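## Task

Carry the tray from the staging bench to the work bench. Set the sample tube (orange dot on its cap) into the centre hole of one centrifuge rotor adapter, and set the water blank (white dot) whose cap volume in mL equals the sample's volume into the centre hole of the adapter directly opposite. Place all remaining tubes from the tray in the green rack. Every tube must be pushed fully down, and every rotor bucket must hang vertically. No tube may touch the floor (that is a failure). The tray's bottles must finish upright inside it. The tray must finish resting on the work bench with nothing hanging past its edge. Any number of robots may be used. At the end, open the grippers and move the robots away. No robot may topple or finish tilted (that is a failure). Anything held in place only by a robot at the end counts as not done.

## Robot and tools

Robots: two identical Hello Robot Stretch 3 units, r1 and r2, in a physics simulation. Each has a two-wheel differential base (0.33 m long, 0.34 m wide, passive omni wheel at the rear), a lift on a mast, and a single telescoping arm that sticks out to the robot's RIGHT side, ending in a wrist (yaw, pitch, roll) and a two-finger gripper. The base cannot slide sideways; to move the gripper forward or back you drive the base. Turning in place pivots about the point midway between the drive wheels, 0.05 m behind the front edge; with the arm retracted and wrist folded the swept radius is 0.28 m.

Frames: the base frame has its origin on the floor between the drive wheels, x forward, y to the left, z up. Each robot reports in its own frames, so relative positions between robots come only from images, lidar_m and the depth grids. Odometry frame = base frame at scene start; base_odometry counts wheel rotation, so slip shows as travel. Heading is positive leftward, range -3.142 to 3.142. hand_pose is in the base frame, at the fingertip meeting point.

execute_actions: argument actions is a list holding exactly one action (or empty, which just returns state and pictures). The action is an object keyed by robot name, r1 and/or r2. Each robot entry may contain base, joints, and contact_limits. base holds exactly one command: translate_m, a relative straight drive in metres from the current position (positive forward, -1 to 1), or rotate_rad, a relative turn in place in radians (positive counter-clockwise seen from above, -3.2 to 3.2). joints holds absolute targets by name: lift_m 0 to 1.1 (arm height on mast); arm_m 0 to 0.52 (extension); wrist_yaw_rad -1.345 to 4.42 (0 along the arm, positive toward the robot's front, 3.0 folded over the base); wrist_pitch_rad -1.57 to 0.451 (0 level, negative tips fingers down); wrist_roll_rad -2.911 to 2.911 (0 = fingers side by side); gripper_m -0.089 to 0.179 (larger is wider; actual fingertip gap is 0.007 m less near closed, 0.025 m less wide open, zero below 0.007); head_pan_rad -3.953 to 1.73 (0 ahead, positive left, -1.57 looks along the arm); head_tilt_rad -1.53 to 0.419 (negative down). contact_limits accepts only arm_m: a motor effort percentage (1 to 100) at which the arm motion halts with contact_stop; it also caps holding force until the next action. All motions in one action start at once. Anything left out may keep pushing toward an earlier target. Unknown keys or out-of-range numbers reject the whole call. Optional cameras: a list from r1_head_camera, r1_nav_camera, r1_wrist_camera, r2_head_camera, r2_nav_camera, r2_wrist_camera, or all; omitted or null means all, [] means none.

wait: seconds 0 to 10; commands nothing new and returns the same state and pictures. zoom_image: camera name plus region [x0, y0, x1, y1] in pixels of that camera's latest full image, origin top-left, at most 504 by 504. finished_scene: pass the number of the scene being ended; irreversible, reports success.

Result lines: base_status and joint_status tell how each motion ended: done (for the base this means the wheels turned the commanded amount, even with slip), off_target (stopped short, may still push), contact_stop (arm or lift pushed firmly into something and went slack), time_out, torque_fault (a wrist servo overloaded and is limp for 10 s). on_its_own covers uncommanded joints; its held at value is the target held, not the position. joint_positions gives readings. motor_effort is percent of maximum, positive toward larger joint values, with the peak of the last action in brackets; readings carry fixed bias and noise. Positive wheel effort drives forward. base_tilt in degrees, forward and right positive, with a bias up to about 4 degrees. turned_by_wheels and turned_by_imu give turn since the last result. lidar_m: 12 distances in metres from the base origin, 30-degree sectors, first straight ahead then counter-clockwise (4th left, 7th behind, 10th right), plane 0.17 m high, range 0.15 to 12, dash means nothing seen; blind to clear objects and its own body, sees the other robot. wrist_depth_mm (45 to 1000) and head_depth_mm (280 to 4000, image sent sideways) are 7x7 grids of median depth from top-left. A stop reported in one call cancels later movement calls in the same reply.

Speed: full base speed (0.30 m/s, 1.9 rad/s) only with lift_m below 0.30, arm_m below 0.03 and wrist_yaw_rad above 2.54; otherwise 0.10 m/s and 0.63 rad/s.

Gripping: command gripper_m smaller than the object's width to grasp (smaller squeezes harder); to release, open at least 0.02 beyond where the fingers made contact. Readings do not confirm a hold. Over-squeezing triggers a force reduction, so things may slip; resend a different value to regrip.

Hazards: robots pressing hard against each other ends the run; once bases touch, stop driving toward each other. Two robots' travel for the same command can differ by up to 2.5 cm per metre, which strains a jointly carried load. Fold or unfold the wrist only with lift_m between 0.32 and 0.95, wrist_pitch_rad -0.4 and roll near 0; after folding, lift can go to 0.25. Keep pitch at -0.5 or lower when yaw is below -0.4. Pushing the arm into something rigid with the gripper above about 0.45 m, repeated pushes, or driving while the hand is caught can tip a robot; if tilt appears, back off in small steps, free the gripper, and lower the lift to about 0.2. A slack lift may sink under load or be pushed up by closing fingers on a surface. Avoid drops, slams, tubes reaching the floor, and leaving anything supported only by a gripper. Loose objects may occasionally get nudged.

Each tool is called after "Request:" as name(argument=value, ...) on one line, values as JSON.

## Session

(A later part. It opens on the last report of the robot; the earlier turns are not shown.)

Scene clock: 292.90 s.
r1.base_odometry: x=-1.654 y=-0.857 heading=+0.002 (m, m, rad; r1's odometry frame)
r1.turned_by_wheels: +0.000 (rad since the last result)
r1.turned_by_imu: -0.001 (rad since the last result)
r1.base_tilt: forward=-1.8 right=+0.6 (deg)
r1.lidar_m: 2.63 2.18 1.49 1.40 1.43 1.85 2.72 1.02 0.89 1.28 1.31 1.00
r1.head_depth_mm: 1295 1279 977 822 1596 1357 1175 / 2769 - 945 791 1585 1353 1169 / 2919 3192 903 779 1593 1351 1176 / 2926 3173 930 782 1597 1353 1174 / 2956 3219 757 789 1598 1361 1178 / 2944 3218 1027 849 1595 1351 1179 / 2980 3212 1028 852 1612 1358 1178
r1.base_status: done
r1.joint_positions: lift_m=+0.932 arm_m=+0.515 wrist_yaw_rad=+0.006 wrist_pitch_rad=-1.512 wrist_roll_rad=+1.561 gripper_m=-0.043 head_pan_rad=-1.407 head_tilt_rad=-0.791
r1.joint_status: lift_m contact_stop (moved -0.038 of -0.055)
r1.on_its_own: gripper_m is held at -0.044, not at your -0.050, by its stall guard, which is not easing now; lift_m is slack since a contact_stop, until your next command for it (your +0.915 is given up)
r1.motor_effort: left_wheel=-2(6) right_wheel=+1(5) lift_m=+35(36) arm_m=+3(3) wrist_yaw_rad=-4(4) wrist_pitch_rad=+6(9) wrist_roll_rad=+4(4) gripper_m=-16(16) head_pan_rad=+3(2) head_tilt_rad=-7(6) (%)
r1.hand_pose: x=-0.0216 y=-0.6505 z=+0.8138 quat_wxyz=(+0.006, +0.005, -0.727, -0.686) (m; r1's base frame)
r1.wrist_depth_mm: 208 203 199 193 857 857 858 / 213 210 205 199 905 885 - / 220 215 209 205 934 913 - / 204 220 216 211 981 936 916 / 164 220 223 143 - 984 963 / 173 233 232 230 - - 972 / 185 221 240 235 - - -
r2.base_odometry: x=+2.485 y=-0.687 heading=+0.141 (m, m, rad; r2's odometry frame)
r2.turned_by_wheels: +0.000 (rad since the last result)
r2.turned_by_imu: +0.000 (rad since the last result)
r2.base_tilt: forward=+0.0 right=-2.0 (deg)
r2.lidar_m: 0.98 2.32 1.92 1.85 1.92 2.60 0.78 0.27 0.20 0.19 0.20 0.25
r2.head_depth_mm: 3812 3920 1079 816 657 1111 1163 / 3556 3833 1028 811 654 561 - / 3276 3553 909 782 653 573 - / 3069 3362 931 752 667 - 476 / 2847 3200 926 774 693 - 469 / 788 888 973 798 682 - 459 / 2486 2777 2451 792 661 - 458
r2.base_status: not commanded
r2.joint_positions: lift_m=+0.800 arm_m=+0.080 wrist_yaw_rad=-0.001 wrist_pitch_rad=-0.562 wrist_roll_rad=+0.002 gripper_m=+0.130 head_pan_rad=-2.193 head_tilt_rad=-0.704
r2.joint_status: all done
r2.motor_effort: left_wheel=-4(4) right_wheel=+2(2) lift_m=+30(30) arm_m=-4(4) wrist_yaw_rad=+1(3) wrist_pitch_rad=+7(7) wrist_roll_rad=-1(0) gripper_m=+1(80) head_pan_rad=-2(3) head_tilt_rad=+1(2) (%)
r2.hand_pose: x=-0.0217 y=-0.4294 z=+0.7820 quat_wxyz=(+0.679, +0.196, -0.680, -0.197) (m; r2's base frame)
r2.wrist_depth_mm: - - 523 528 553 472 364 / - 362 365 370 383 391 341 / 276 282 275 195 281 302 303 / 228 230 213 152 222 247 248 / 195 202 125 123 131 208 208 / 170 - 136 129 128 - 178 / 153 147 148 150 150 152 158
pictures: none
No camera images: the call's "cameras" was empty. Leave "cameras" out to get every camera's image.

Request:
execute_actions(actions=[{"r1":{"joints":{"gripper_m":0.06,"lift_m":0.935}},"r2":{"joints":{"lift_m":1.09,"arm_m":0}}}], cameras=[])

Request:
execute_actions(actions=[{"r1":{"joints":{"lift_m":1.09}},"r2":{"joints":{"wrist_pitch_rad":-1.0}}}], cameras=["r2_head_camera","r1_head_camera","r1_wrist_camera"])

Scene clock: 299.73 s.
r1.base_odometry: x=-1.654 y=-0.857 heading=+0.002 (m, m, rad; r1's odometry frame)
r1.turned_by_wheels: +0.000 (rad since the last result)
r1.turned_by_imu: -0.001 (rad since the last result)
r1.base_tilt: forward=-1.6 right=+0.7 (deg)
r1.lidar_m: 2.63 2.16 1.49 1.40 1.43 1.86 2.72 1.01 0.89 1.29 1.31 1.00
r1.head_depth_mm: 2827 1277 980 820 1595 1348 1170 / 2859 - 951 793 1598 1350 1174 / 2912 3215 903 778 1605 1348 1171 / 2977 3215 927 783 1597 1359 1180 / 2940 3202 757 788 1597 1355 1171 / 2937 3212 1028 845 1594 1366 1177 / 2991 3229 1029 849 1599 1353 1178
r1.base_status: not commanded
r1.joint_positions: lift_m=+0.935 arm_m=+0.515 wrist_yaw_rad=+0.003 wrist_pitch_rad=-1.499 wrist_roll_rad=+1.566 gripper_m=+0.060 head_pan_rad=-1.407 head_tilt_rad=-0.791
r1.joint_status: all done
r1.motor_effort: left_wheel=-2(2) right_wheel=+0(1) lift_m=+41(48) arm_m=+4(3) wrist_yaw_rad=-2(4) wrist_pitch_rad=-1(6) wrist_roll_rad=+1(4) gripper_m=+0(79) head_pan_rad=+3(3) head_tilt_rad=-8(7) (%)
r1.hand_pose: x=-0.0216 y=-0.6536 z=+0.8162 quat_wxyz=(+0.003, +0.002, -0.732, -0.682) (m; r1's base frame)
r1.wrist_depth_mm: 212 206 200 195 866 841 833 / 219 213 207 201 905 876 - / 224 218 211 205 923 920 - / 211 221 218 213 965 939 930 / 166 205 226 219 994 957 950 / 176 213 236 230 229 - 969 / 187 213 244 237 - - -
r2.base_odometry: x=+2.485 y=-0.687 heading=+0.141 (m, m, rad; r2's odometry frame)
r2.turned_by_wheels: +0.000 (rad since the last result)
r2.turned_by_imu: +0.000 (rad since the last result)
r2.base_tilt: forward=+0.0 right=-2.0 (deg)
r2.lidar_m: 0.98 2.32 1.92 1.85 1.91 2.60 0.77 0.27 0.20 0.19 0.20 0.25
r2.head_depth_mm: - 3896 1073 814 656 1107 1163 / - 3859 - 787 653 561 1116 / - 3706 - 757 651 546 978 / - - - - 650 544 488 / - - - - 645 544 469 / - - - - 643 541 467 / - - - - - 539 466
r2.base_status: not commanded
r2.joint_positions: lift_m=+1.090 arm_m=+0.001 wrist_yaw_rad=-0.001 wrist_pitch_rad=-0.562 wrist_roll_rad=+0.002 gripper_m=+0.130 head_pan_rad=-2.193 head_tilt_rad=-0.704
r2.joint_status: all done
r2.motor_effort: left_wheel=-4(4) right_wheel=+2(2) lift_m=+45(47) arm_m=-4(5) wrist_yaw_rad=+0(1) wrist_pitch_rad=+7(7) wrist_roll_rad=+0(0) gripper_m=+1(1) head_pan_rad=-2(3) head_tilt_rad=+1(3) (%)
r2.hand_pose: x=-0.0217 y=-0.3495 z=+1.0716 quat_wxyz=(+0.679, +0.196, -0.680, -0.197) (m; r2's base frame)
r2.wrist_depth_mm: - - - - - 602 - / - - - - - - - / - - - - - 731 696 / 645 - 679 681 684 615 599 / 625 811 571 583 583 568 568 / 633 - 485 450 504 - 485 / 580 419 432 396 434 432 452
pictures: none
No camera images: the call's "cameras" was empty. Leave "cameras" out to get every camera's image.

Scene clock: 301.97 s.
r1.base_odometry: x=-1.654 y=-0.857 heading=+0.002 (m, m, rad; r1's odometry frame)
r1.turned_by_wheels: +0.000 (rad since the last result)
r1.turned_by_imu: +0.000 (rad since the last result)
r1.base_tilt: forward=-1.8 right=+0.8 (deg)
r1.lidar_m: 2.63 2.16 1.50 1.40 1.43 1.86 2.72 1.02 0.89 1.29 1.31 1.00
r1.head_depth_mm: 2860 2348 1018 820 1604 1356 1171 / - 3173 981 793 1594 1358 1177 / 2869 3172 900 779 1605 1354 1173 / 2933 3205 928 782 1602 1355 1173 / 2937 3180 757 789 1606 1355 1178 / 2974 3204 1024 849 1605 1356 1178 / 2987 3220 1025 855 1604 1363 1174
r1.base_status: not commanded
r1.joint_positions: lift_m=+1.090 arm_m=+0.515 wrist_yaw_rad=+0.003 wrist_pitch_rad=-1.499 wrist_roll_rad=+1.567 gripper_m=+0.060 head_pan_rad=-1.407 head_tilt_rad=-0.791
r1.joint_status: all done
r1.motor_effort: left_wheel=-1(1) right_wheel=+0(0) lift_m=+41(41) arm_m=+3(3) wrist_yaw_rad=-2(2) wrist_pitch_rad=-1(1) wrist_roll_rad=+2(2) gripper_m=+1(0) head_pan_rad=+3(3) head_tilt_rad=-5(6) (%)
r1.hand_pose: x=-0.0216 y=-0.6538 z=+0.9711 quat_wxyz=(+0.003, +0.002, -0.732, -0.682) (m; r1's base frame)
r1.wrist_depth_mm: 372 360 349 343 - - 997 / 382 368 360 352 - - - / 389 379 370 358 - - - / 402 393 353 369 - - - / 414 410 370 386 - - - / 418 426 404 397 - - - / 396 339 391 353 - - -
r2.base_odometry: x=+2.485 y=-0.687 heading=+0.141 (m, m, rad; r2's odometry frame)
r2.turned_by_wheels: +0.000 (rad since the last result)
r2.turned_by_imu: +0.000 (rad since the last result)
r2.base_tilt: forward=-0.1 right=-2.0 (deg)
r2.lidar_m: 0.99 2.32 1.92 1.85 1.91 2.60 0.78 0.27 0.20 0.19 0.20 0.25
r2.head_depth_mm: - 3926 1076 816 657 1115 1159 / - 3886 - 785 654 562 1116 / - 3640 - 758 651 546 977 / - - - - 649 544 488 / - - - - 638 543 467 / - - - - 629 529 467 / - - - - - 516 465
r2.base_status: not commanded
r2.joint_positions: lift_m=+1.090 arm_m=+0.001 wrist_yaw_rad=-0.001 wrist_pitch_rad=-1.002 wrist_roll_rad=+0.002 gripper_m=+0.130 head_pan_rad=-2.193 head_tilt_rad=-0.704
r2.joint_status: all done
r2.motor_effort: left_wheel=-4(4) right_wheel=+2(1) lift_m=+45(46) arm_m=-4(4) wrist_yaw_rad=+0(0) wrist_pitch_rad=+2(6) wrist_roll_rad=+0(0) gripper_m=+1(1) head_pan_rad=-2(2) head_tilt_rad=+0(2) (%)
r2.hand_pose: x=-0.0217 y=-0.2632 z=+0.9996 quat_wxyz=(+0.620, +0.339, -0.621, -0.341) (m; r2's base frame)
r2.wrist_depth_mm: 606 822 554 561 569 543 539 / 624 737 510 518 513 505 532 / 602 480 466 418 480 475 476 / 605 437 436 419 447 447 460 / 596 408 412 413 418 420 426 / 573 - 389 380 385 - 392 / - 355 354 364 363 361 376
pictures: r1_head_camera (sideways: a quarter turn clockwise sets it upright), r1_wrist_camera, r2_head_camera (sideways: a quarter turn clockwise sets it upright)
camera_calibration (this result's frames):
r1_head_camera: T_world_to_cam=[[-0.0660863, 0.670401, -0.73905, 0.983461], [0.994315, 0.106215, 0.00743665, -0.0170395], [0.0834838, -0.734357, -0.67361, 0.835546], [0, 0, 0, 1]] pos_world=[0.0121814, -0.0439141, 1.28979]
r1_wrist_camera: T_world_to_cam=[[-0.0500236, 0.995014, -0.0862783, 0.729664], [0.978652, 0.0660761, 0.194614, -0.0994902], [0.199344, -0.0747011, -0.977078, 1.0682], [0, 0, 0, 1]] pos_world=[-0.079073, -0.639657, 1.12603]
r2_head_camera: T_world_to_cam=[[0.340412, 0.547278, -0.764595, 1.01018], [0.835351, -0.549305, -0.0212654, 0.0291264], [-0.431635, -0.631467, -0.64416, 0.796479], [0, 0, 0, 1]] pos_world=[-0.0244204, -0.0339006, 1.28606]
Images, in order (width x height): r1_head_camera 896x504, r1_wrist_camera 644x364, r2_head_camera 896x504.

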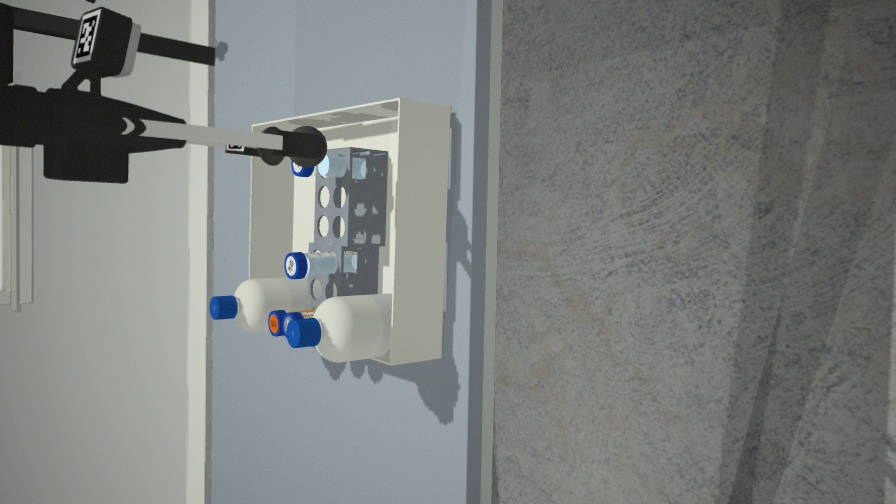

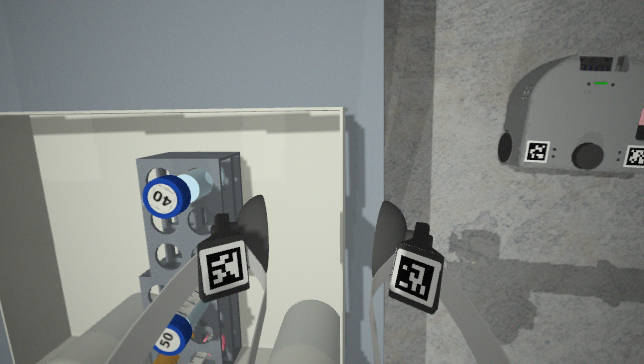

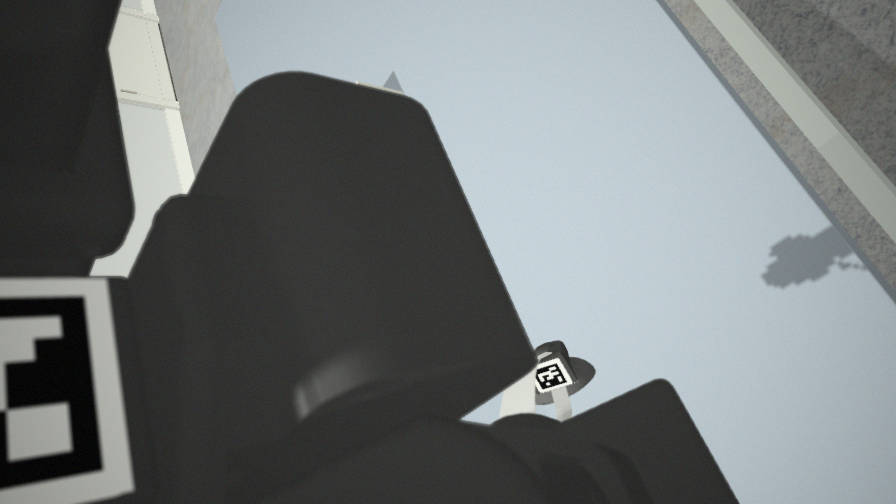

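Request:
execute_actions(actions=[{"r1":{"base":{"translate_m":-0.95},"joints":{"arm_m":0,"wrist_roll_rad":0,"lift_m":0.9,"head_pan_rad":-1.3,"head_tilt_rad":-0.55}},"r2":{"base":{"translate_m":-0.3},"joints":{"wrist_pitch_rad":-1.52,"arm_m":0.3,"lift_m":1.099,"gripper_m":0.07,"head_pan_rad":-1.6,"head_tilt_rad":-0.8}}}])

Scene clock: 322.33 s.
r1.base_odometry: x=-2.604 y=-0.859 heading=+0.002 (m, m, rad; r1's odometry frame)
r1.turned_by_wheels: +0.000 (rad since the last result)
r1.turned_by_imu: -0.004 (rad since the last result)
r1.base_tilt: forward=-1.5 right=+0.5 (deg)
r1.lidar_m: 3.59 2.06 1.41 1.33 1.36 1.76 1.77 1.80 0.72 0.68 0.69 1.80
r1.head_depth_mm: 1049 1117 1223 1127 825 881 961 / 1063 1132 1242 1164 839 895 995 / 2904 3176 3441 1439 1086 920 1020 / 2972 3236 3511 2762 1708 964 1095 / 3050 3286 3473 1240 1831 1608 1265 / 3050 3330 3586 1164 918 1483 1303 / 3039 3285 3626 1165 927 1608 1339
r1.base_status: done
r1.joint_positions: lift_m=+0.900 arm_m=+0.002 wrist_yaw_rad=+0.002 wrist_pitch_rad=-1.499 wrist_roll_rad=+0.001 gripper_m=+0.060 head_pan_rad=-1.307 head_tilt_rad=-0.557
r1.joint_status: all done
joint sent to its limit — the command would take r1.arm_m past its lower limit, so that joint was sent only as far as its limit.
r1.motor_effort: left_wheel=-1(3) right_wheel=+0(4) lift_m=+29(33) arm_m=-4(4) wrist_yaw_rad=-2(2) wrist_pitch_rad=-1(1) wrist_roll_rad=-1(2) gripper_m=+0(1) head_pan_rad=+3(13) head_tilt_rad=+4(29) (%)
r1.hand_pose: x=-0.0216 y=-0.1414 z=+0.7816 quat_wxyz=(+0.518, +0.482, -0.517, -0.482) (m; r1's base frame)
r1.wrist_depth_mm: 900 899 904 895 895 880 895 / 926 939 925 914 909 897 917 / 976 948 941 942 923 935 928 / 973 996 980 - 928 937 947 / 980 993 976 - 937 981 967 / - - - 979 983 968 - / - - - - - - -
r2.base_odometry: x=+2.188 y=-0.729 heading=+0.141 (m, m, rad; r2's odometry frame)
r2.turned_by_wheels: +0.000 (rad since the last result)
r2.turned_by_imu: +0.000 (rad since the last result)
r2.base_tilt: forward=-0.1 right=-2.0 (deg)
r2.lidar_m: 0.99 2.63 1.92 1.85 1.91 2.59 0.79 0.28 0.20 0.19 0.20 0.27
r2.head_depth_mm: 2594 2823 783 687 613 525 485 / 2565 2833 817 689 610 523 484 / 2495 2783 834 688 608 522 482 / 2516 2756 917 729 606 519 480 / 2536 2794 909 725 605 519 479 / 2541 2831 903 721 602 517 479 / 2561 2818 898 693 601 515 477
r2.base_status: done
r2.joint_positions: lift_m=+1.097 arm_m=+0.300 wrist_yaw_rad=-0.001 wrist_pitch_rad=-1.513 wrist_roll_rad=+0.002 gripper_m=+0.070 head_pan_rad=-1.607 head_tilt_rad=-0.790
r2.joint_status: all done
joint sent to its limit — the command would take r2.lift_m past its upper limit, so that joint was sent only as far as its limit.
r2.motor_effort: left_wheel=-3(10) right_wheel=+1(3) lift_m=+45(47) arm_m=+4(3) wrist_yaw_rad=+0(0) wrist_pitch_rad=-3(4) wrist_roll_rad=+0(0) gripper_m=+0(81) head_pan_rad=+3(29) head_tilt_rad=-3(9) (%)
r2.hand_pose: x=-0.0216 y=-0.4352 z=+0.9784 quat_wxyz=(+0.514, +0.485, -0.514, -0.486) (m; r2's base frame)
r2.wrist_depth_mm: 358 357 359 358 366 360 278 / 365 365 368 361 365 370 333 / 339 366 370 368 373 378 361 / 343 372 368 379 384 383 383 / 365 374 378 383 385 391 389 / 382 381 379 387 - 393 394 / 390 389 387 390 395 400 406
pictures: r1_head_camera (sideways: a quarter turn clockwise sets it upright), r1_nav_camera (sideways: a quarter turn counterclockwise sets it upright), r1_wrist_camera, r2_head_camera (sideways: a quarter turn clockwise sets it upright), r2_nav_camera (sideways: a quarter turn counterclockwise sets it upright), r2_wrist_camera
camera_calibration (this result's frames):
r1_head_camera: T_world_to_cam=[[-0.0830704, 0.476757, -0.875101, 1.16094], [0.97787, 0.208196, 0.0206, -0.0340807], [0.192014, -0.854024, -0.483502, 0.587563], [0, 0, 0, 1]] pos_world=[0.0169456, -0.0445968, 1.30073]
r1_nav_camera: T_world_to_cam=[[0.161653, -0.481798, 0.861243, -1.0856], [-0.949218, -0.314611, 0.00216554, 0.0502214], [0.269913, -0.817857, -0.508189, 0.611421], [0, 0, 0, 1]] pos_world=[0.0581316, -0.00718604, 1.24558]
r1_wrist_camera: T_world_to_cam=[[-0.998939, -0.044532, -0.0117485, -0.0222844], [-0.0456795, 0.990538, 0.129412, 0.063114], [0.00587441, 0.129811, -0.991521, 0.957348], [0, 0, 0, 1]] pos_world=[-0.0250016, -0.187784, 0.940801]
r2_head_camera: T_world_to_cam=[[-0.0167505, 0.707131, -0.706885, 0.937144], [0.999825, 0.0059541, -0.0177359, 0.0235259], [-0.00833271, -0.707058, -0.707107, 0.875772], [0, 0, 0, 1]] pos_world=[-0.000526571, -0.043602, 1.28213]
r2_nav_camera: T_world_to_cam=[[-0.00815862, -0.675055, 0.737722, -0.915602], [-0.998088, 0.0506979, 0.0353532, 0.0209149], [-0.0612663, -0.736024, -0.674178, 0.847179], [0, 0, 0, 1]] pos_world=[0.0653085, 0.00440176, 1.24587]
r2_wrist_camera: T_world_to_cam=[[-0.999627, 0.0126535, 0.0241851, -0.039017], [0.0143778, 0.997265, 0.0725026, 0.403379], [-0.0232015, 0.0728233, -0.997075, 1.16578], [0, 0, 0, 1]] pos_world=[-0.0177542, -0.486678, 1.13407]
Images, in order (width x height): r1_head_camera 896x504, r1_nav_camera 672x504, r1_wrist_camera 644x364, r2_head_camera 896x504, r2_nav_camera 672x504, r2_wrist_camera 644x364.

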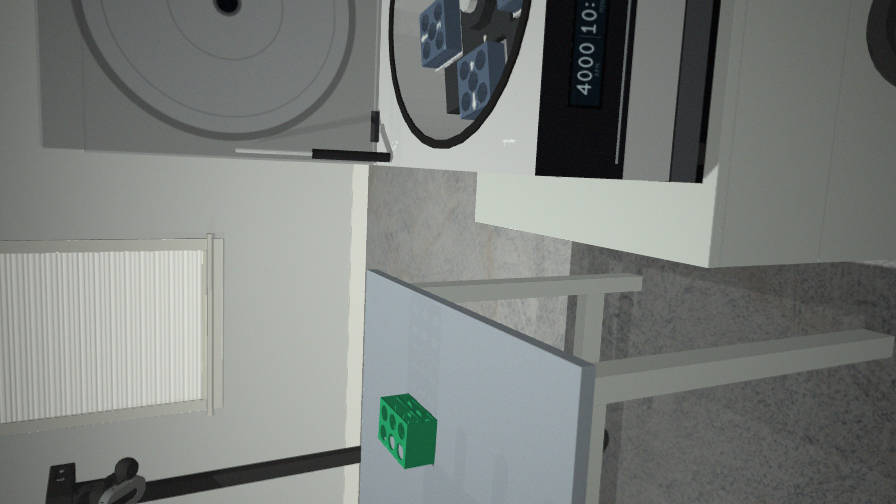

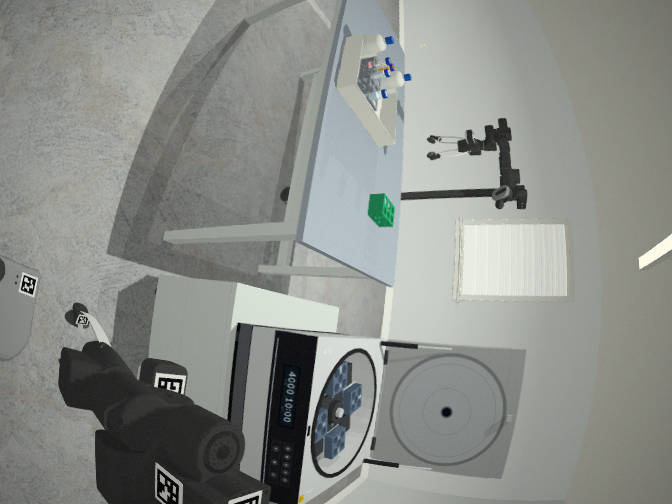

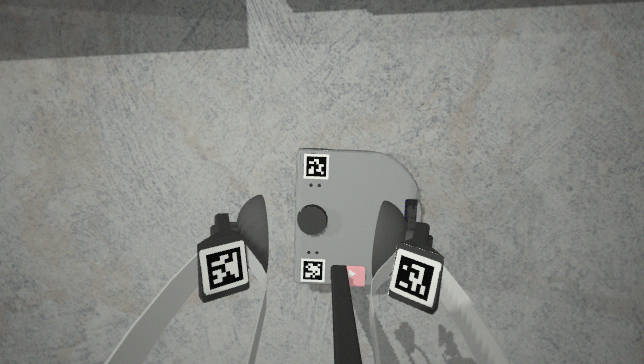

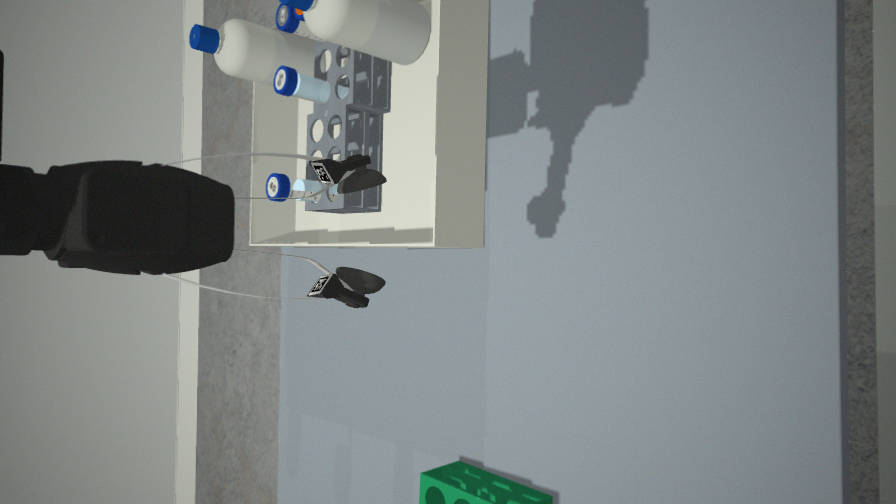

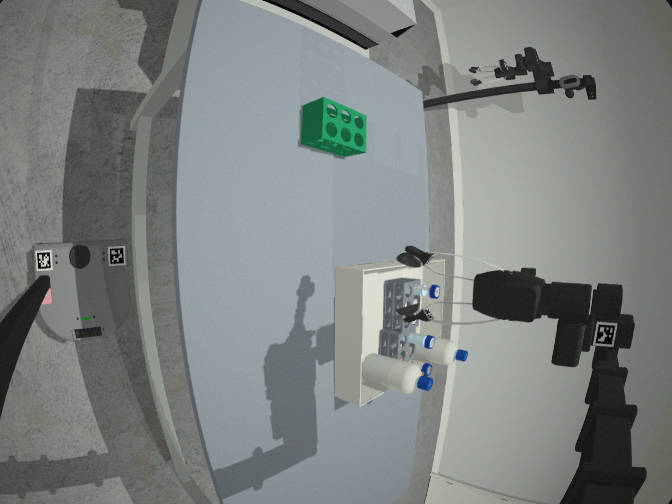

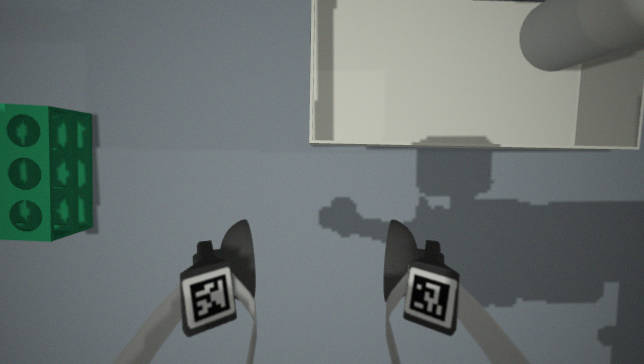

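Request:
execute_actions(actions=[{"r1":{"base":{"rotate_rad":-0.31},"joints":{"lift_m":1.095,"wrist_pitch_rad":-1.3}},"r2":{"base":{"translate_m":-0.1},"joints":{"arm_m":0.45}}}], cameras=["r2_wrist_camera"])

Request:
execute_actions(actions=[{"r1":{"base":{"translate_m":0.4}},"r2":{"joints":{"lift_m":0.91}}}], cameras=["r2_head_camera"])

Request:
execute_actions(actions=[{"r1":{"base":{"translate_m":0.4}},"r2":{"joints":{"arm_m":0.31}}}], cameras=["r2_head_camera"])

Request:
execute_actions(actions=[{"r1":{"base":{"translate_m":0.357}},"r2":{"joints":{"arm_m":0.33,"lift_m":1.095}}}], cameras=[])

Request:
execute_actions(actions=[{"r1":{"base":{"rotate_rad":0.395},"joints":{"head_pan_rad":-1.5,"head_tilt_rad":-0.8}},"r2":{"joints":{"arm_m":0.42}}}])

Scene clock: 340.63 s.
r1.base_odometry: x=-2.604 y=-0.859 heading=-0.308 (m, m, rad; r1's odometry frame)
r1.turned_by_wheels: -0.310 (rad since the last result)
r1.turned_by_imu: -0.314 (rad since the last result)
r1.base_tilt: forward=-1.6 right=+0.5 (deg)
r1.lidar_m: 1.86 3.48 1.68 1.34 1.34 1.44 1.78 1.77 0.86 0.69 0.68 0.77
r1.head_depth_mm: 3135 3350 3604 1069 - - - / 1141 1229 1356 1154 887 960 - / 1115 1190 1315 1124 875 943 1057 / 1100 1170 1287 1185 863 928 1035 / 1075 1146 1261 1122 851 910 1010 / 2808 3036 3400 2825 1226 960 1017 / 2844 3081 3331 2561 1913 1619 1333
r1.base_status: done
r1.joint_positions: lift_m=+1.095 arm_m=+0.002 wrist_yaw_rad=+0.002 wrist_pitch_rad=-1.305 wrist_roll_rad=+0.001 gripper_m=+0.060 head_pan_rad=-1.307 head_tilt_rad=-0.557
r1.joint_status: all done
r1.motor_effort: left_wheel=+1(4) right_wheel=-2(4) lift_m=+41(44) arm_m=-4(4) wrist_yaw_rad=-2(2) wrist_pitch_rad=+3(3) wrist_roll_rad=+0(0) gripper_m=-1(0) head_pan_rad=+3(3) head_tilt_rad=+4(4) (%)
r1.hand_pose: x=-0.0215 y=-0.1910 z=+0.9799 quat_wxyz=(+0.562, +0.430, -0.561, -0.429) (m; r1's base frame)
r1.wrist_depth_mm: 734 830 821 961 - - - / - - - - - - - / - - - - - - - / - - - - - - - / - - - - - - - / - - - - - - - / - - - - - - -
r2.base_odometry: x=+2.089 y=-0.743 heading=+0.141 (m, m, rad; r2's odometry frame)
r2.turned_by_wheels: +0.000 (rad since the last result)
r2.turned_by_imu: +0.000 (rad since the last result)
r2.base_tilt: forward=+0.0 right=-1.9 (deg)
r2.lidar_m: 1.00 2.64 1.91 1.84 1.91 2.60 0.79 0.28 0.20 0.19 0.20 0.27
r2.head_depth_mm: 2558 2849 928 715 611 524 485 / 2543 2759 688 686 610 522 483 / 2556 2822 808 688 608 522 483 / 2555 2862 811 687 605 520 480 / 2555 2823 905 688 604 518 480 / 2556 2808 902 725 604 517 479 / 2555 2845 897 721 601 515 477
r2.base_status: done
r2.joint_positions: lift_m=+1.097 arm_m=+0.450 wrist_yaw_rad=-0.001 wrist_pitch_rad=-1.514 wrist_roll_rad=+0.002 gripper_m=+0.070 head_pan_rad=-1.607 head_tilt_rad=-0.790
r2.joint_status: all done
r2.motor_effort: left_wheel=-3(10) right_wheel=+1(3) lift_m=+46(46) arm_m=+4(5) wrist_yaw_rad=+0(1) wrist_pitch_rad=-3(3) wrist_roll_rad=+0(0) gripper_m=+1(1) head_pan_rad=+4(4) head_tilt_rad=-4(4) (%)
r2.hand_pose: x=-0.0216 y=-0.5851 z=+0.9784 quat_wxyz=(+0.513, +0.485, -0.514, -0.487) (m; r2's base frame)
r2.wrist_depth_mm: 356 357 327 303 358 328 367 / 362 363 333 306 309 308 372 / 366 369 362 367 346 287 377 / 366 367 374 374 372 238 238 / 373 378 377 379 380 363 398 / 379 381 376 377 - 389 396 / 379 390 392 394 394 403 397
pictures: r2_wrist_camera
camera_calibration (this result's frames):
r2_wrist_camera: T_world_to_cam=[[-0.999627, 0.0126402, 0.0241919, -0.0371353], [0.0143784, 0.997222, 0.0730809, 0.552229], [-0.023201, 0.0734015, -0.997033, 1.177], [0, 0, 0, 1]] pos_world=[-0.0177542, -0.636619, 1.13405]
Images, in order (width x height): r2_wrist_camera 644x364.

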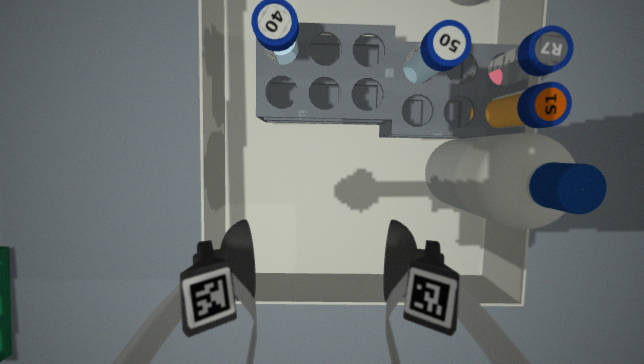

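Scene clock: 345.77 s.
r1.base_odometry: x=-2.223 y=-0.980 heading=-0.307 (m, m, rad; r1's odometry frame)
r1.turned_by_wheels: +0.000 (rad since the last result)
r1.turned_by_imu: +0.001 (rad since the last result)
r1.base_tilt: forward=-1.7 right=+0.5 (deg)
r1.lidar_m: 1.46 3.86 1.87 1.49 1.49 1.61 2.17 2.14 0.66 0.56 0.56 1.32
r1.head_depth_mm: 1008 1082 1191 1168 - - - / 989 1056 1163 1103 1074 920 - / 2866 3112 3346 2515 1211 1090 1229 / 2832 3105 3359 2766 909 730 1234 / 2815 3060 3328 1155 842 730 1332 / 2734 2952 3301 1160 846 710 1330 / 2712 2937 3199 1164 849 691 1335
r1.base_status: done
r1.joint_positions: lift_m=+1.095 arm_m=+0.002 wrist_yaw_rad=+0.002 wrist_pitch_rad=-1.305 wrist_roll_rad=+0.001 gripper_m=+0.060 head_pan_rad=-1.307 head_tilt_rad=-0.557
r1.joint_status: not commanded
r1.motor_effort: left_wheel=+1(6) right_wheel=-3(3) lift_m=+41(41) arm_m=-4(4) wrist_yaw_rad=-2(2) wrist_pitch_rad=+2(3) wrist_roll_rad=-1(0) gripper_m=-1(0) head_pan_rad=+3(3) head_tilt_rad=+5(4) (%)
r1.hand_pose: x=-0.0215 y=-0.1910 z=+0.9799 quat_wxyz=(+0.562, +0.430, -0.561, -0.429) (m; r1's base frame)
r1.wrist_depth_mm: 426 - - 772 806 - - / - - - - - - - / - - - - - - - / - - - - - - - / - - - - - - - / - - - - - - - / - - - - - - -
r2.base_odometry: x=+2.089 y=-0.743 heading=+0.141 (m, m, rad; r2's odometry frame)
r2.turned_by_wheels: +0.000 (rad since the last result)
r2.turned_by_imu: +0.000 (rad since the last result)
r2.base_tilt: forward=+0.0 right=-1.8 (deg)
r2.lidar_m: 1.00 2.64 1.92 1.84 1.91 2.58 0.79 0.28 0.20 0.19 0.20 0.27
r2.head_depth_mm: 2586 2855 - - 598 526 485 / 2516 - 695 688 610 523 483 / 2458 - 809 688 609 522 482 / 2497 2825 811 687 606 520 481 / 2567 2823 903 685 604 518 480 / 2540 2791 903 722 603 518 479 / 2512 2745 897 719 601 516 478
r2.base_status: not commanded
r2.joint_positions: lift_m=+0.910 arm_m=+0.450 wrist_yaw_rad=-0.001 wrist_pitch_rad=-1.514 wrist_roll_rad=+0.002 gripper_m=+0.070 head_pan_rad=-1.607 head_tilt_rad=-0.790
r2.joint_status: all done
r2.motor_effort: left_wheel=-3(4) right_wheel=+2(2) lift_m=+30(38) arm_m=+4(4) wrist_yaw_rad=+2(1) wrist_pitch_rad=-3(3) wrist_roll_rad=+0(0) gripper_m=+1(1) head_pan_rad=+3(3) head_tilt_rad=-4(4) (%)
r2.hand_pose: x=-0.0216 y=-0.5851 z=+0.7917 quat_wxyz=(+0.513, +0.485, -0.514, -0.487) (m; r2's base frame)
r2.wrist_depth_mm: 135 171 150 158 151 124 126 / 136 179 153 153 153 127 128 / 136 181 184 186 187 187 157 / 136 183 187 187 188 190 147 / 137 187 187 191 191 194 150 / 137 189 192 195 - 195 198 / 138 176 195 197 197 199 199
pictures: r2_head_camera (sideways: a quarter turn clockwise sets it upright)
camera_calibration (this result's frames):
r2_head_camera: T_world_to_cam=[[-0.016782, 0.707134, -0.70688, 0.937139], [0.999825, 0.00599903, -0.0177356, 0.0235255], [-0.00830085, -0.707054, -0.707111, 0.875778], [0, 0, 0, 1]] pos_world=[-0.000524612, -0.0436022, 1.28213]
Images, in order (width x height): r2_head_camera 896x504.

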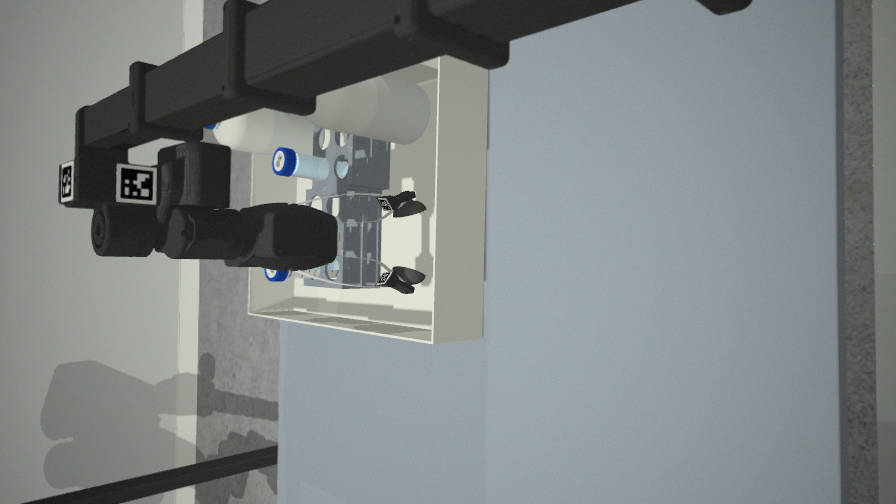

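Scene clock: 351.00 s.
r1.base_odometry: x=-1.841 y=-1.101 heading=-0.307 (m, m, rad; r1's odometry frame)
r1.turned_by_wheels: +0.000 (rad since the last result)
r1.turned_by_imu: +0.001 (rad since the last result)
r1.base_tilt: forward=-1.6 right=+0.6 (deg)
r1.lidar_m: 1.05 4.21 2.06 1.65 1.64 1.78 2.53 0.97 0.58 1.01 1.06 1.15
r1.head_depth_mm: 2857 3146 3415 2750 - - - / 2827 3056 3343 1144 836 659 - / 2752 3044 3291 1146 840 662 576 / 2692 2975 3206 1153 838 664 577 / 2683 2908 3149 1156 845 666 564 / 2639 2815 3120 1157 842 637 563 / 1125 1226 1357 914 750 611 552
r1.base_status: done
r1.joint_positions: lift_m=+1.095 arm_m=+0.002 wrist_yaw_rad=+0.002 wrist_pitch_rad=-1.305 wrist_roll_rad=+0.001 gripper_m=+0.060 head_pan_rad=-1.307 head_tilt_rad=-0.557
r1.joint_status: not commanded
r1.motor_effort: left_wheel=+1(7) right_wheel=-2(3) lift_m=+41(41) arm_m=-4(4) wrist_yaw_rad=-1(2) wrist_pitch_rad=+2(2) wrist_roll_rad=+0(1) gripper_m=+0(1) head_pan_rad=+3(2) head_tilt_rad=+4(4) (%)
r1.hand_pose: x=-0.0215 y=-0.1910 z=+0.9799 quat_wxyz=(+0.562, +0.430, -0.561, -0.429) (m; r1's base frame)
r1.wrist_depth_mm: 370 401 402 403 599 728 843 / 399 400 406 - - - - / 395 - - - - - - / - - - - - - - / - - - - - - - / - - - - - - - / - - - - - - -
r2.base_odometry: x=+2.089 y=-0.743 heading=+0.141 (m, m, rad; r2's odometry frame)
r2.turned_by_wheels: +0.000 (rad since the last result)
r2.turned_by_imu: +0.000 (rad since the last result)
r2.base_tilt: forward=-0.1 right=-2.0 (deg)
r2.lidar_m: 1.00 2.64 1.92 1.84 1.91 2.60 0.79 0.28 0.20 0.19 0.20 0.27
r2.head_depth_mm: 2569 2852 - - 598 525 485 / 2562 2777 708 664 611 523 484 / 2568 - 751 727 608 521 482 / 2552 2818 746 705 606 519 480 / 2502 2750 870 701 604 519 479 / 2553 2810 903 722 604 517 478 / 2554 2782 896 718 601 515 477
r2.base_status: not commanded
r2.joint_positions: lift_m=+0.910 arm_m=+0.311 wrist_yaw_rad=+0.001 wrist_pitch_rad=-1.486 wrist_roll_rad=-0.002 gripper_m=+0.070 head_pan_rad=-1.607 head_tilt_rad=-0.790
r2.joint_status: all done
r2.motor_effort: left_wheel=-3(4) right_wheel=+2(3) lift_m=+30(30) arm_m=-5(6) wrist_yaw_rad=-1(1) wrist_pitch_rad=-18(22) wrist_roll_rad=+1(0) gripper_m=+0(0) head_pan_rad=+3(4) head_tilt_rad=-3(4) (%)
r2.hand_pose: x=-0.0216 y=-0.4534 z=+0.7916 quat_wxyz=(+0.522, +0.479, -0.520, -0.478) (m; r2's base frame)
r2.wrist_depth_mm: 136 180 182 184 185 186 142 / 137 183 184 185 188 187 148 / 136 185 187 187 189 190 188 / 136 184 187 189 191 192 192 / 135 187 189 191 191 194 196 / 136 169 181 182 - 180 179 / 127 128 124 136 131 135 135
pictures: r2_head_camera (sideways: a quarter turn clockwise sets it upright)
camera_calibration (this result's frames):
r2_head_camera: T_world_to_cam=[[-0.0167986, 0.707154, -0.70686, 0.937113], [0.999825, 0.00602396, -0.0177344, 0.023524], [-0.00828287, -0.707034, -0.707131, 0.875803], [0, 0, 0, 1]] pos_world=[-0.000523526, -0.0436018, 1.28213]
Images, in order (width x height): r2_head_camera 896x504.

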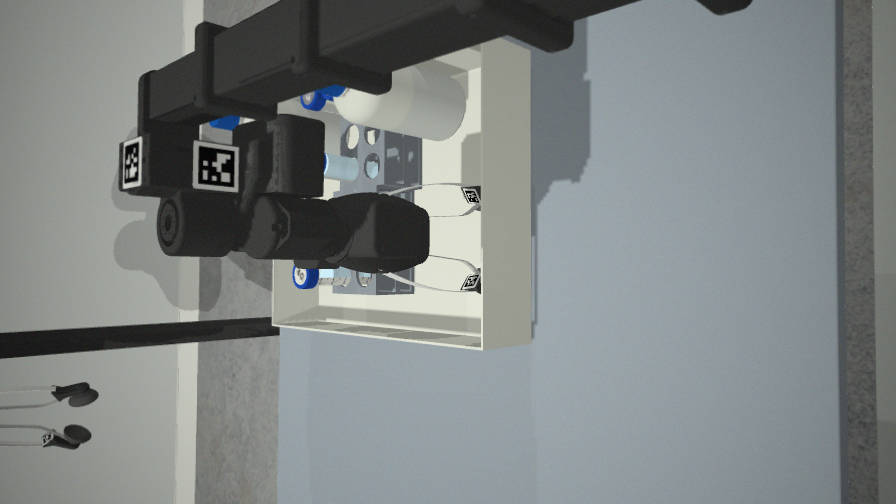

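Scene clock: 355.80 s.
r1.base_odometry: x=-1.501 y=-1.209 heading=-0.307 (m, m, rad; r1's odometry frame)
r1.turned_by_wheels: +0.000 (rad since the last result)
r1.turned_by_imu: +0.001 (rad since the last result)
r1.base_tilt: forward=-1.8 right=+0.8 (deg)
r1.lidar_m: 0.70 2.44 2.23 1.78 1.78 1.93 2.87 0.79 0.81 0.93 0.92 1.00
r1.head_depth_mm: 2714 3012 3261 1129 - - - / 2702 2924 3180 2774 801 636 - / 2590 618 694 1087 832 623 515 / 935 2705 3043 1092 824 616 504 / 1033 2720 2976 2793 651 469 484 / 2446 2734 2958 2771 849 667 551 / 2474 2681 2888 2814 848 669 553
r1.base_status: done
r1.joint_positions: lift_m=+1.095 arm_m=+0.002 wrist_yaw_rad=+0.002 wrist_pitch_rad=-1.305 wrist_roll_rad=+0.001 gripper_m=+0.060 head_pan_rad=-1.307 head_tilt_rad=-0.557
r1.joint_status: not commanded
r1.motor_effort: left_wheel=+1(4) right_wheel=-2(2) lift_m=+41(41) arm_m=-4(4) wrist_yaw_rad=-2(2) wrist_pitch_rad=+2(2) wrist_roll_rad=+0(1) gripper_m=-1(1) head_pan_rad=+3(3) head_tilt_rad=+4(4) (%)
r1.hand_pose: x=-0.0215 y=-0.1910 z=+0.9799 quat_wxyz=(+0.562, +0.430, -0.561, -0.429) (m; r1's base frame)
r1.wrist_depth_mm: 403 255 399 399 399 401 402 / 400 340 355 394 396 396 924 / 396 392 393 395 - - - / 389 389 388 - - - - / 387 - - - - - - / - - - - - - - / - - - - - - -
r2.base_odometry: x=+2.089 y=-0.743 heading=+0.141 (m, m, rad; r2's odometry frame)
r2.turned_by_wheels: +0.000 (rad since the last result)
r2.turned_by_imu: +0.000 (rad since the last result)
r2.base_tilt: forward=+0.0 right=-1.9 (deg)
r2.lidar_m: 1.00 2.64 1.91 1.85 1.91 2.60 0.79 0.28 0.20 0.19 0.20 0.27
r2.head_depth_mm: 2568 2823 926 698 611 524 485 / 2563 2821 776 664 610 523 484 / 1072 2752 802 727 607 522 482 / 2511 2746 865 724 606 520 481 / 2571 2807 868 704 604 520 479 / 2564 2795 902 722 603 517 478 / 2546 2807 896 720 601 516 478
r2.base_status: not commanded
r2.joint_positions: lift_m=+1.095 arm_m=+0.330 wrist_yaw_rad=+0.001 wrist_pitch_rad=-1.513 wrist_roll_rad=-0.002 gripper_m=+0.070 head_pan_rad=-1.607 head_tilt_rad=-0.790
r2.joint_status: all done
r2.motor_effort: left_wheel=-3(3) right_wheel=+2(2) lift_m=+45(48) arm_m=+4(4) wrist_yaw_rad=-1(2) wrist_pitch_rad=-3(18) wrist_roll_rad=+1(1) gripper_m=+1(0) head_pan_rad=+3(3) head_tilt_rad=-4(4) (%)
r2.hand_pose: x=-0.0216 y=-0.4652 z=+0.9763 quat_wxyz=(+0.515, +0.486, -0.513, -0.485) (m; r2's base frame)
r2.wrist_depth_mm: 355 355 347 300 304 300 366 / 358 363 360 362 335 233 229 / 363 364 367 367 368 242 379 / 366 369 367 370 377 363 381 / 371 371 371 379 378 378 388 / 374 377 387 387 - 389 393 / 386 385 390 386 393 396 397
pictures: none
No camera images: the call's "cameras" was empty. Leave "cameras" out to get every camera's image.

Scene clock: 357.70 s.
r1.base_odometry: x=-1.501 y=-1.209 heading=+0.088 (m, m, rad; r1's odometry frame)
r1.turned_by_wheels: +0.395 (rad since the last result)
r1.turned_by_imu: +0.399 (rad since the last result)
r1.base_tilt: forward=-1.7 right=+0.6 (deg)
r1.lidar_m: 2.44 2.49 1.83 1.77 1.84 2.54 0.97 0.79 0.95 0.92 0.96 0.70
r1.head_depth_mm: - - - - - - 1135 / - - - - - - 1145 / 2625 2866 2732 - - - 1129 / 2604 2931 1027 751 634 540 1118 / 2614 2925 1028 800 654 554 1113 / 2606 2971 1031 799 655 554 1114 / 2655 3010 1032 800 654 555 1139
r1.base_status: done
r1.joint_positions: lift_m=+1.095 arm_m=+0.002 wrist_yaw_rad=+0.002 wrist_pitch_rad=-1.305 wrist_roll_rad=+0.001 gripper_m=+0.060 head_pan_rad=-1.493 head_tilt_rad=-0.790
r1.joint_status: all done
r1.motor_effort: left_wheel=-3(5) right_wheel=+1(3) lift_m=+41(41) arm_m=-4(4) wrist_yaw_rad=-2(2) wrist_pitch_rad=+2(3) wrist_roll_rad=-1(0) gripper_m=-1(0) head_pan_rad=-2(16) head_tilt_rad=-6(30) (%)
r1.hand_pose: x=-0.0215 y=-0.1911 z=+0.9799 quat_wxyz=(+0.562, +0.430, -0.561, -0.429) (m; r1's base frame)
r1.wrist_depth_mm: 403 405 400 268 398 398 400 / 401 400 398 348 395 388 389 / 393 393 389 391 397 394 392 / - - - 396 390 388 390 / - - - - - - - / - - - - - - - / - - - - - - -
r2.base_odometry: x=+2.089 y=-0.743 heading=+0.141 (m, m, rad; r2's odometry frame)
r2.turned_by_wheels: +0.000 (rad since the last result)
r2.turned_by_imu: +0.000 (rad since the last result)
r2.base_tilt: forward=+0.0 right=-2.0 (deg)
r2.lidar_m: 1.00 2.64 1.92 1.84 1.92 2.60 0.79 0.28 0.20 0.20 0.20 0.27
r2.head_depth_mm: 2578 2840 921 699 612 525 484 / 2575 2835 774 664 610 523 484 / 2522 2777 776 727 608 522 482 / 2520 2871 775 723 606 519 482 / 2554 2860 875 702 604 519 480 / 2551 2825 903 723 602 518 478 / 2557 2785 897 718 600 516 478
r2.base_status: not commanded
r2.joint_positions: lift_m=+1.095 arm_m=+0.420 wrist_yaw_rad=+0.001 wrist_pitch_rad=-1.514 wrist_roll_rad=-0.002 gripper_m=+0.070 head_pan_rad=-1.607 head_tilt_rad=-0.790
r2.joint_status: all done
r2.motor_effort: left_wheel=-3(3) right_wheel=+1(1) lift_m=+45(45) arm_m=+4(3) wrist_yaw_rad=+0(1) wrist_pitch_rad=-3(3) wrist_roll_rad=+1(1) gripper_m=+1(1) head_pan_rad=+3(4) head_tilt_rad=-5(3) (%)
r2.hand_pose: x=-0.0216 y=-0.5551 z=+0.9763 quat_wxyz=(+0.515, +0.486, -0.513, -0.485) (m; r2's base frame)
r2.wrist_depth_mm: 352 356 355 359 358 334 366 / 356 360 355 305 306 304 374 / 365 362 361 308 309 297 374 / 367 368 371 373 375 254 381 / 365 378 371 375 379 241 384 / 374 378 374 379 - 375 396 / 382 384 391 351 395 387 399
pictures: r1_head_camera (sideways: a quarter turn clockwise sets it upright), r1_nav_camera (sideways: a quarter turn counterclockwise sets it upright), r1_wrist_camera, r2_head_camera (sideways: a quarter turn clockwise sets it upright), r2_nav_camera (sideways: a quarter turn counterclockwise sets it upright), r2_wrist_camera
camera_calibration (this result's frames):
r1_head_camera: T_world_to_cam=[[-0.00813947, 0.672766, -0.73981, 0.984099], [0.999765, 0.0203449, 0.0075017, -0.0171574], [0.0200983, -0.739575, -0.672774, 0.834846], [0, 0, 0, 1]] pos_world=[0.00838446, -0.044288, 1.28984]
r1_nav_camera: T_world_to_cam=[[0.0841288, -0.688379, 0.720456, -0.9016], [-0.991124, -0.132494, -0.0108593, 0.0674326], [0.102931, -0.713148, -0.693415, 0.8534], [0, 0, 0, 1]] pos_world=[0.0548432, -0.00310719, 1.24206]
r1_wrist_camera: T_world_to_cam=[[-0.998928, -0.0461648, -0.0034013, -0.030535], [-0.0458525, 0.996891, -0.0640764, 0.277533], [0.00634879, -0.0638518, -0.997939, 1.12967], [0, 0, 0, 1]] pos_world=[-0.0249487, -0.205948, 1.14502]
r2_head_camera: T_world_to_cam=[[-0.0167987, 0.707154, -0.70686, 0.937113], [0.999825, 0.0060242, -0.0177344, 0.023524], [-0.0082827, -0.707034, -0.707131, 0.875803], [0, 0, 0, 1]] pos_world=[-0.000523516, -0.0436018, 1.28213]
r2_nav_camera: T_world_to_cam=[[-0.00811262, -0.675081, 0.737699, -0.915573], [-0.998092, 0.0506273, 0.0353537, 0.0209143], [-0.0612143, -0.736005, -0.674203, 0.847212], [0, 0, 0, 1]] pos_world=[0.0653082, 0.00440779, 1.24587]
r2_wrist_camera: T_world_to_cam=[[-0.999678, 0.00692292, 0.0244144, -0.0408704], [0.00868805, 0.997298, 0.0729502, 0.522551], [-0.0238434, 0.0731388, -0.997037, 1.17251], [0, 0, 0, 1]] pos_world=[-0.0174406, -0.606611, 1.13191]
Images, in order (width x height): r1_head_camera 896x504, r1_nav_camera 672x504, r1_wrist_camera 644x364, r2_head_camera 896x504, r2_nav_camera 672x504, r2_wrist_camera 644x364.

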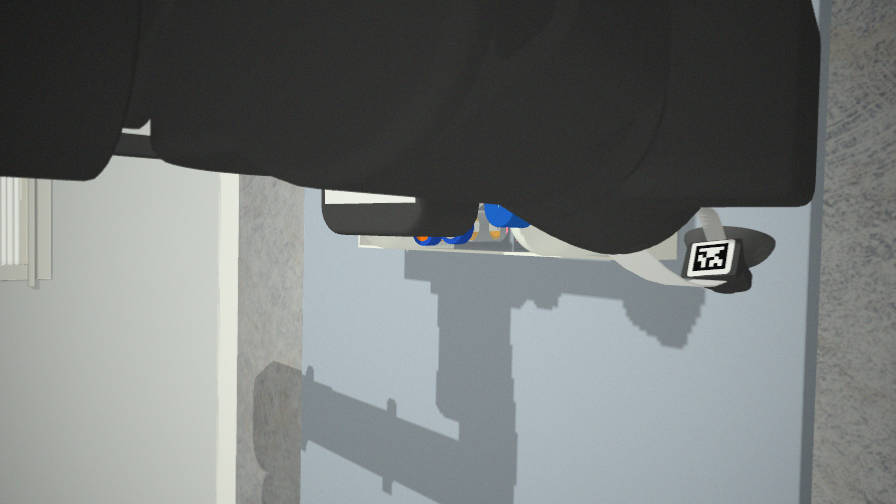

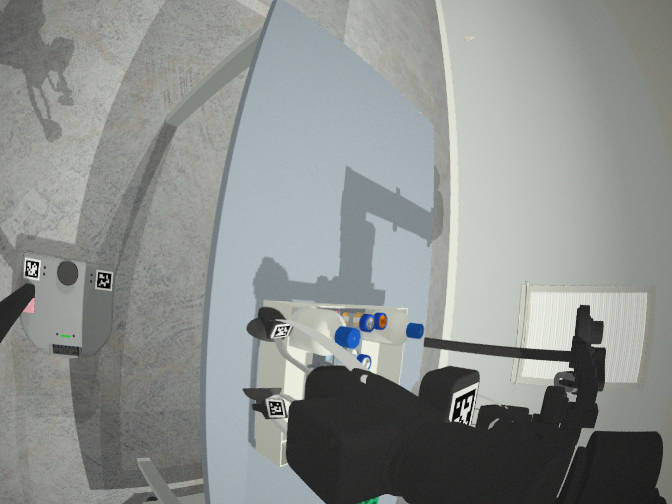

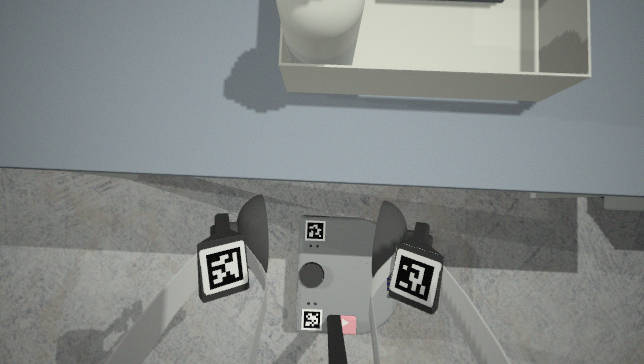

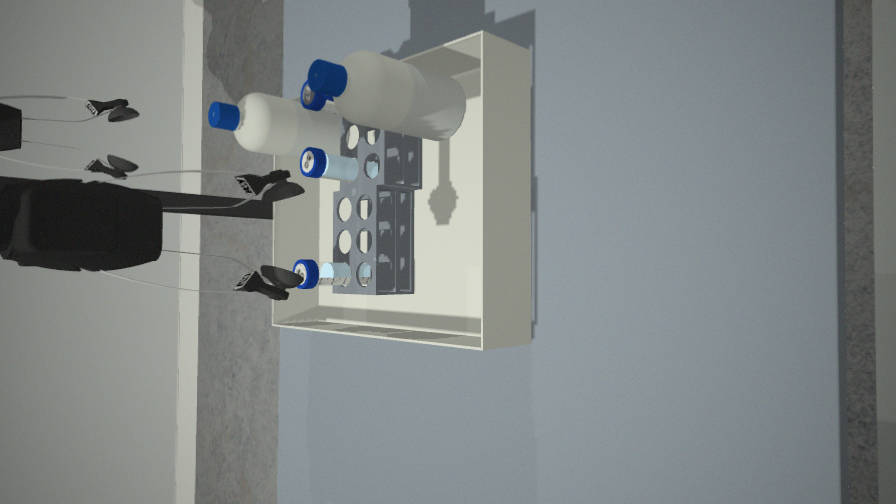

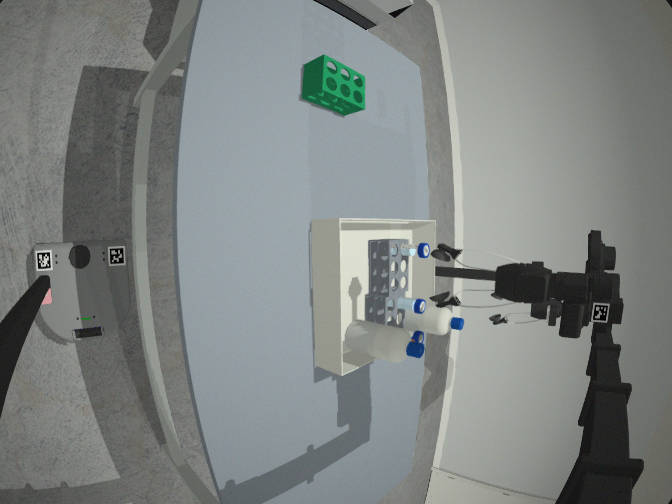

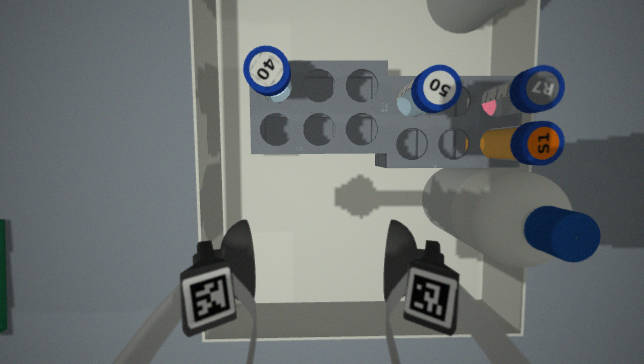

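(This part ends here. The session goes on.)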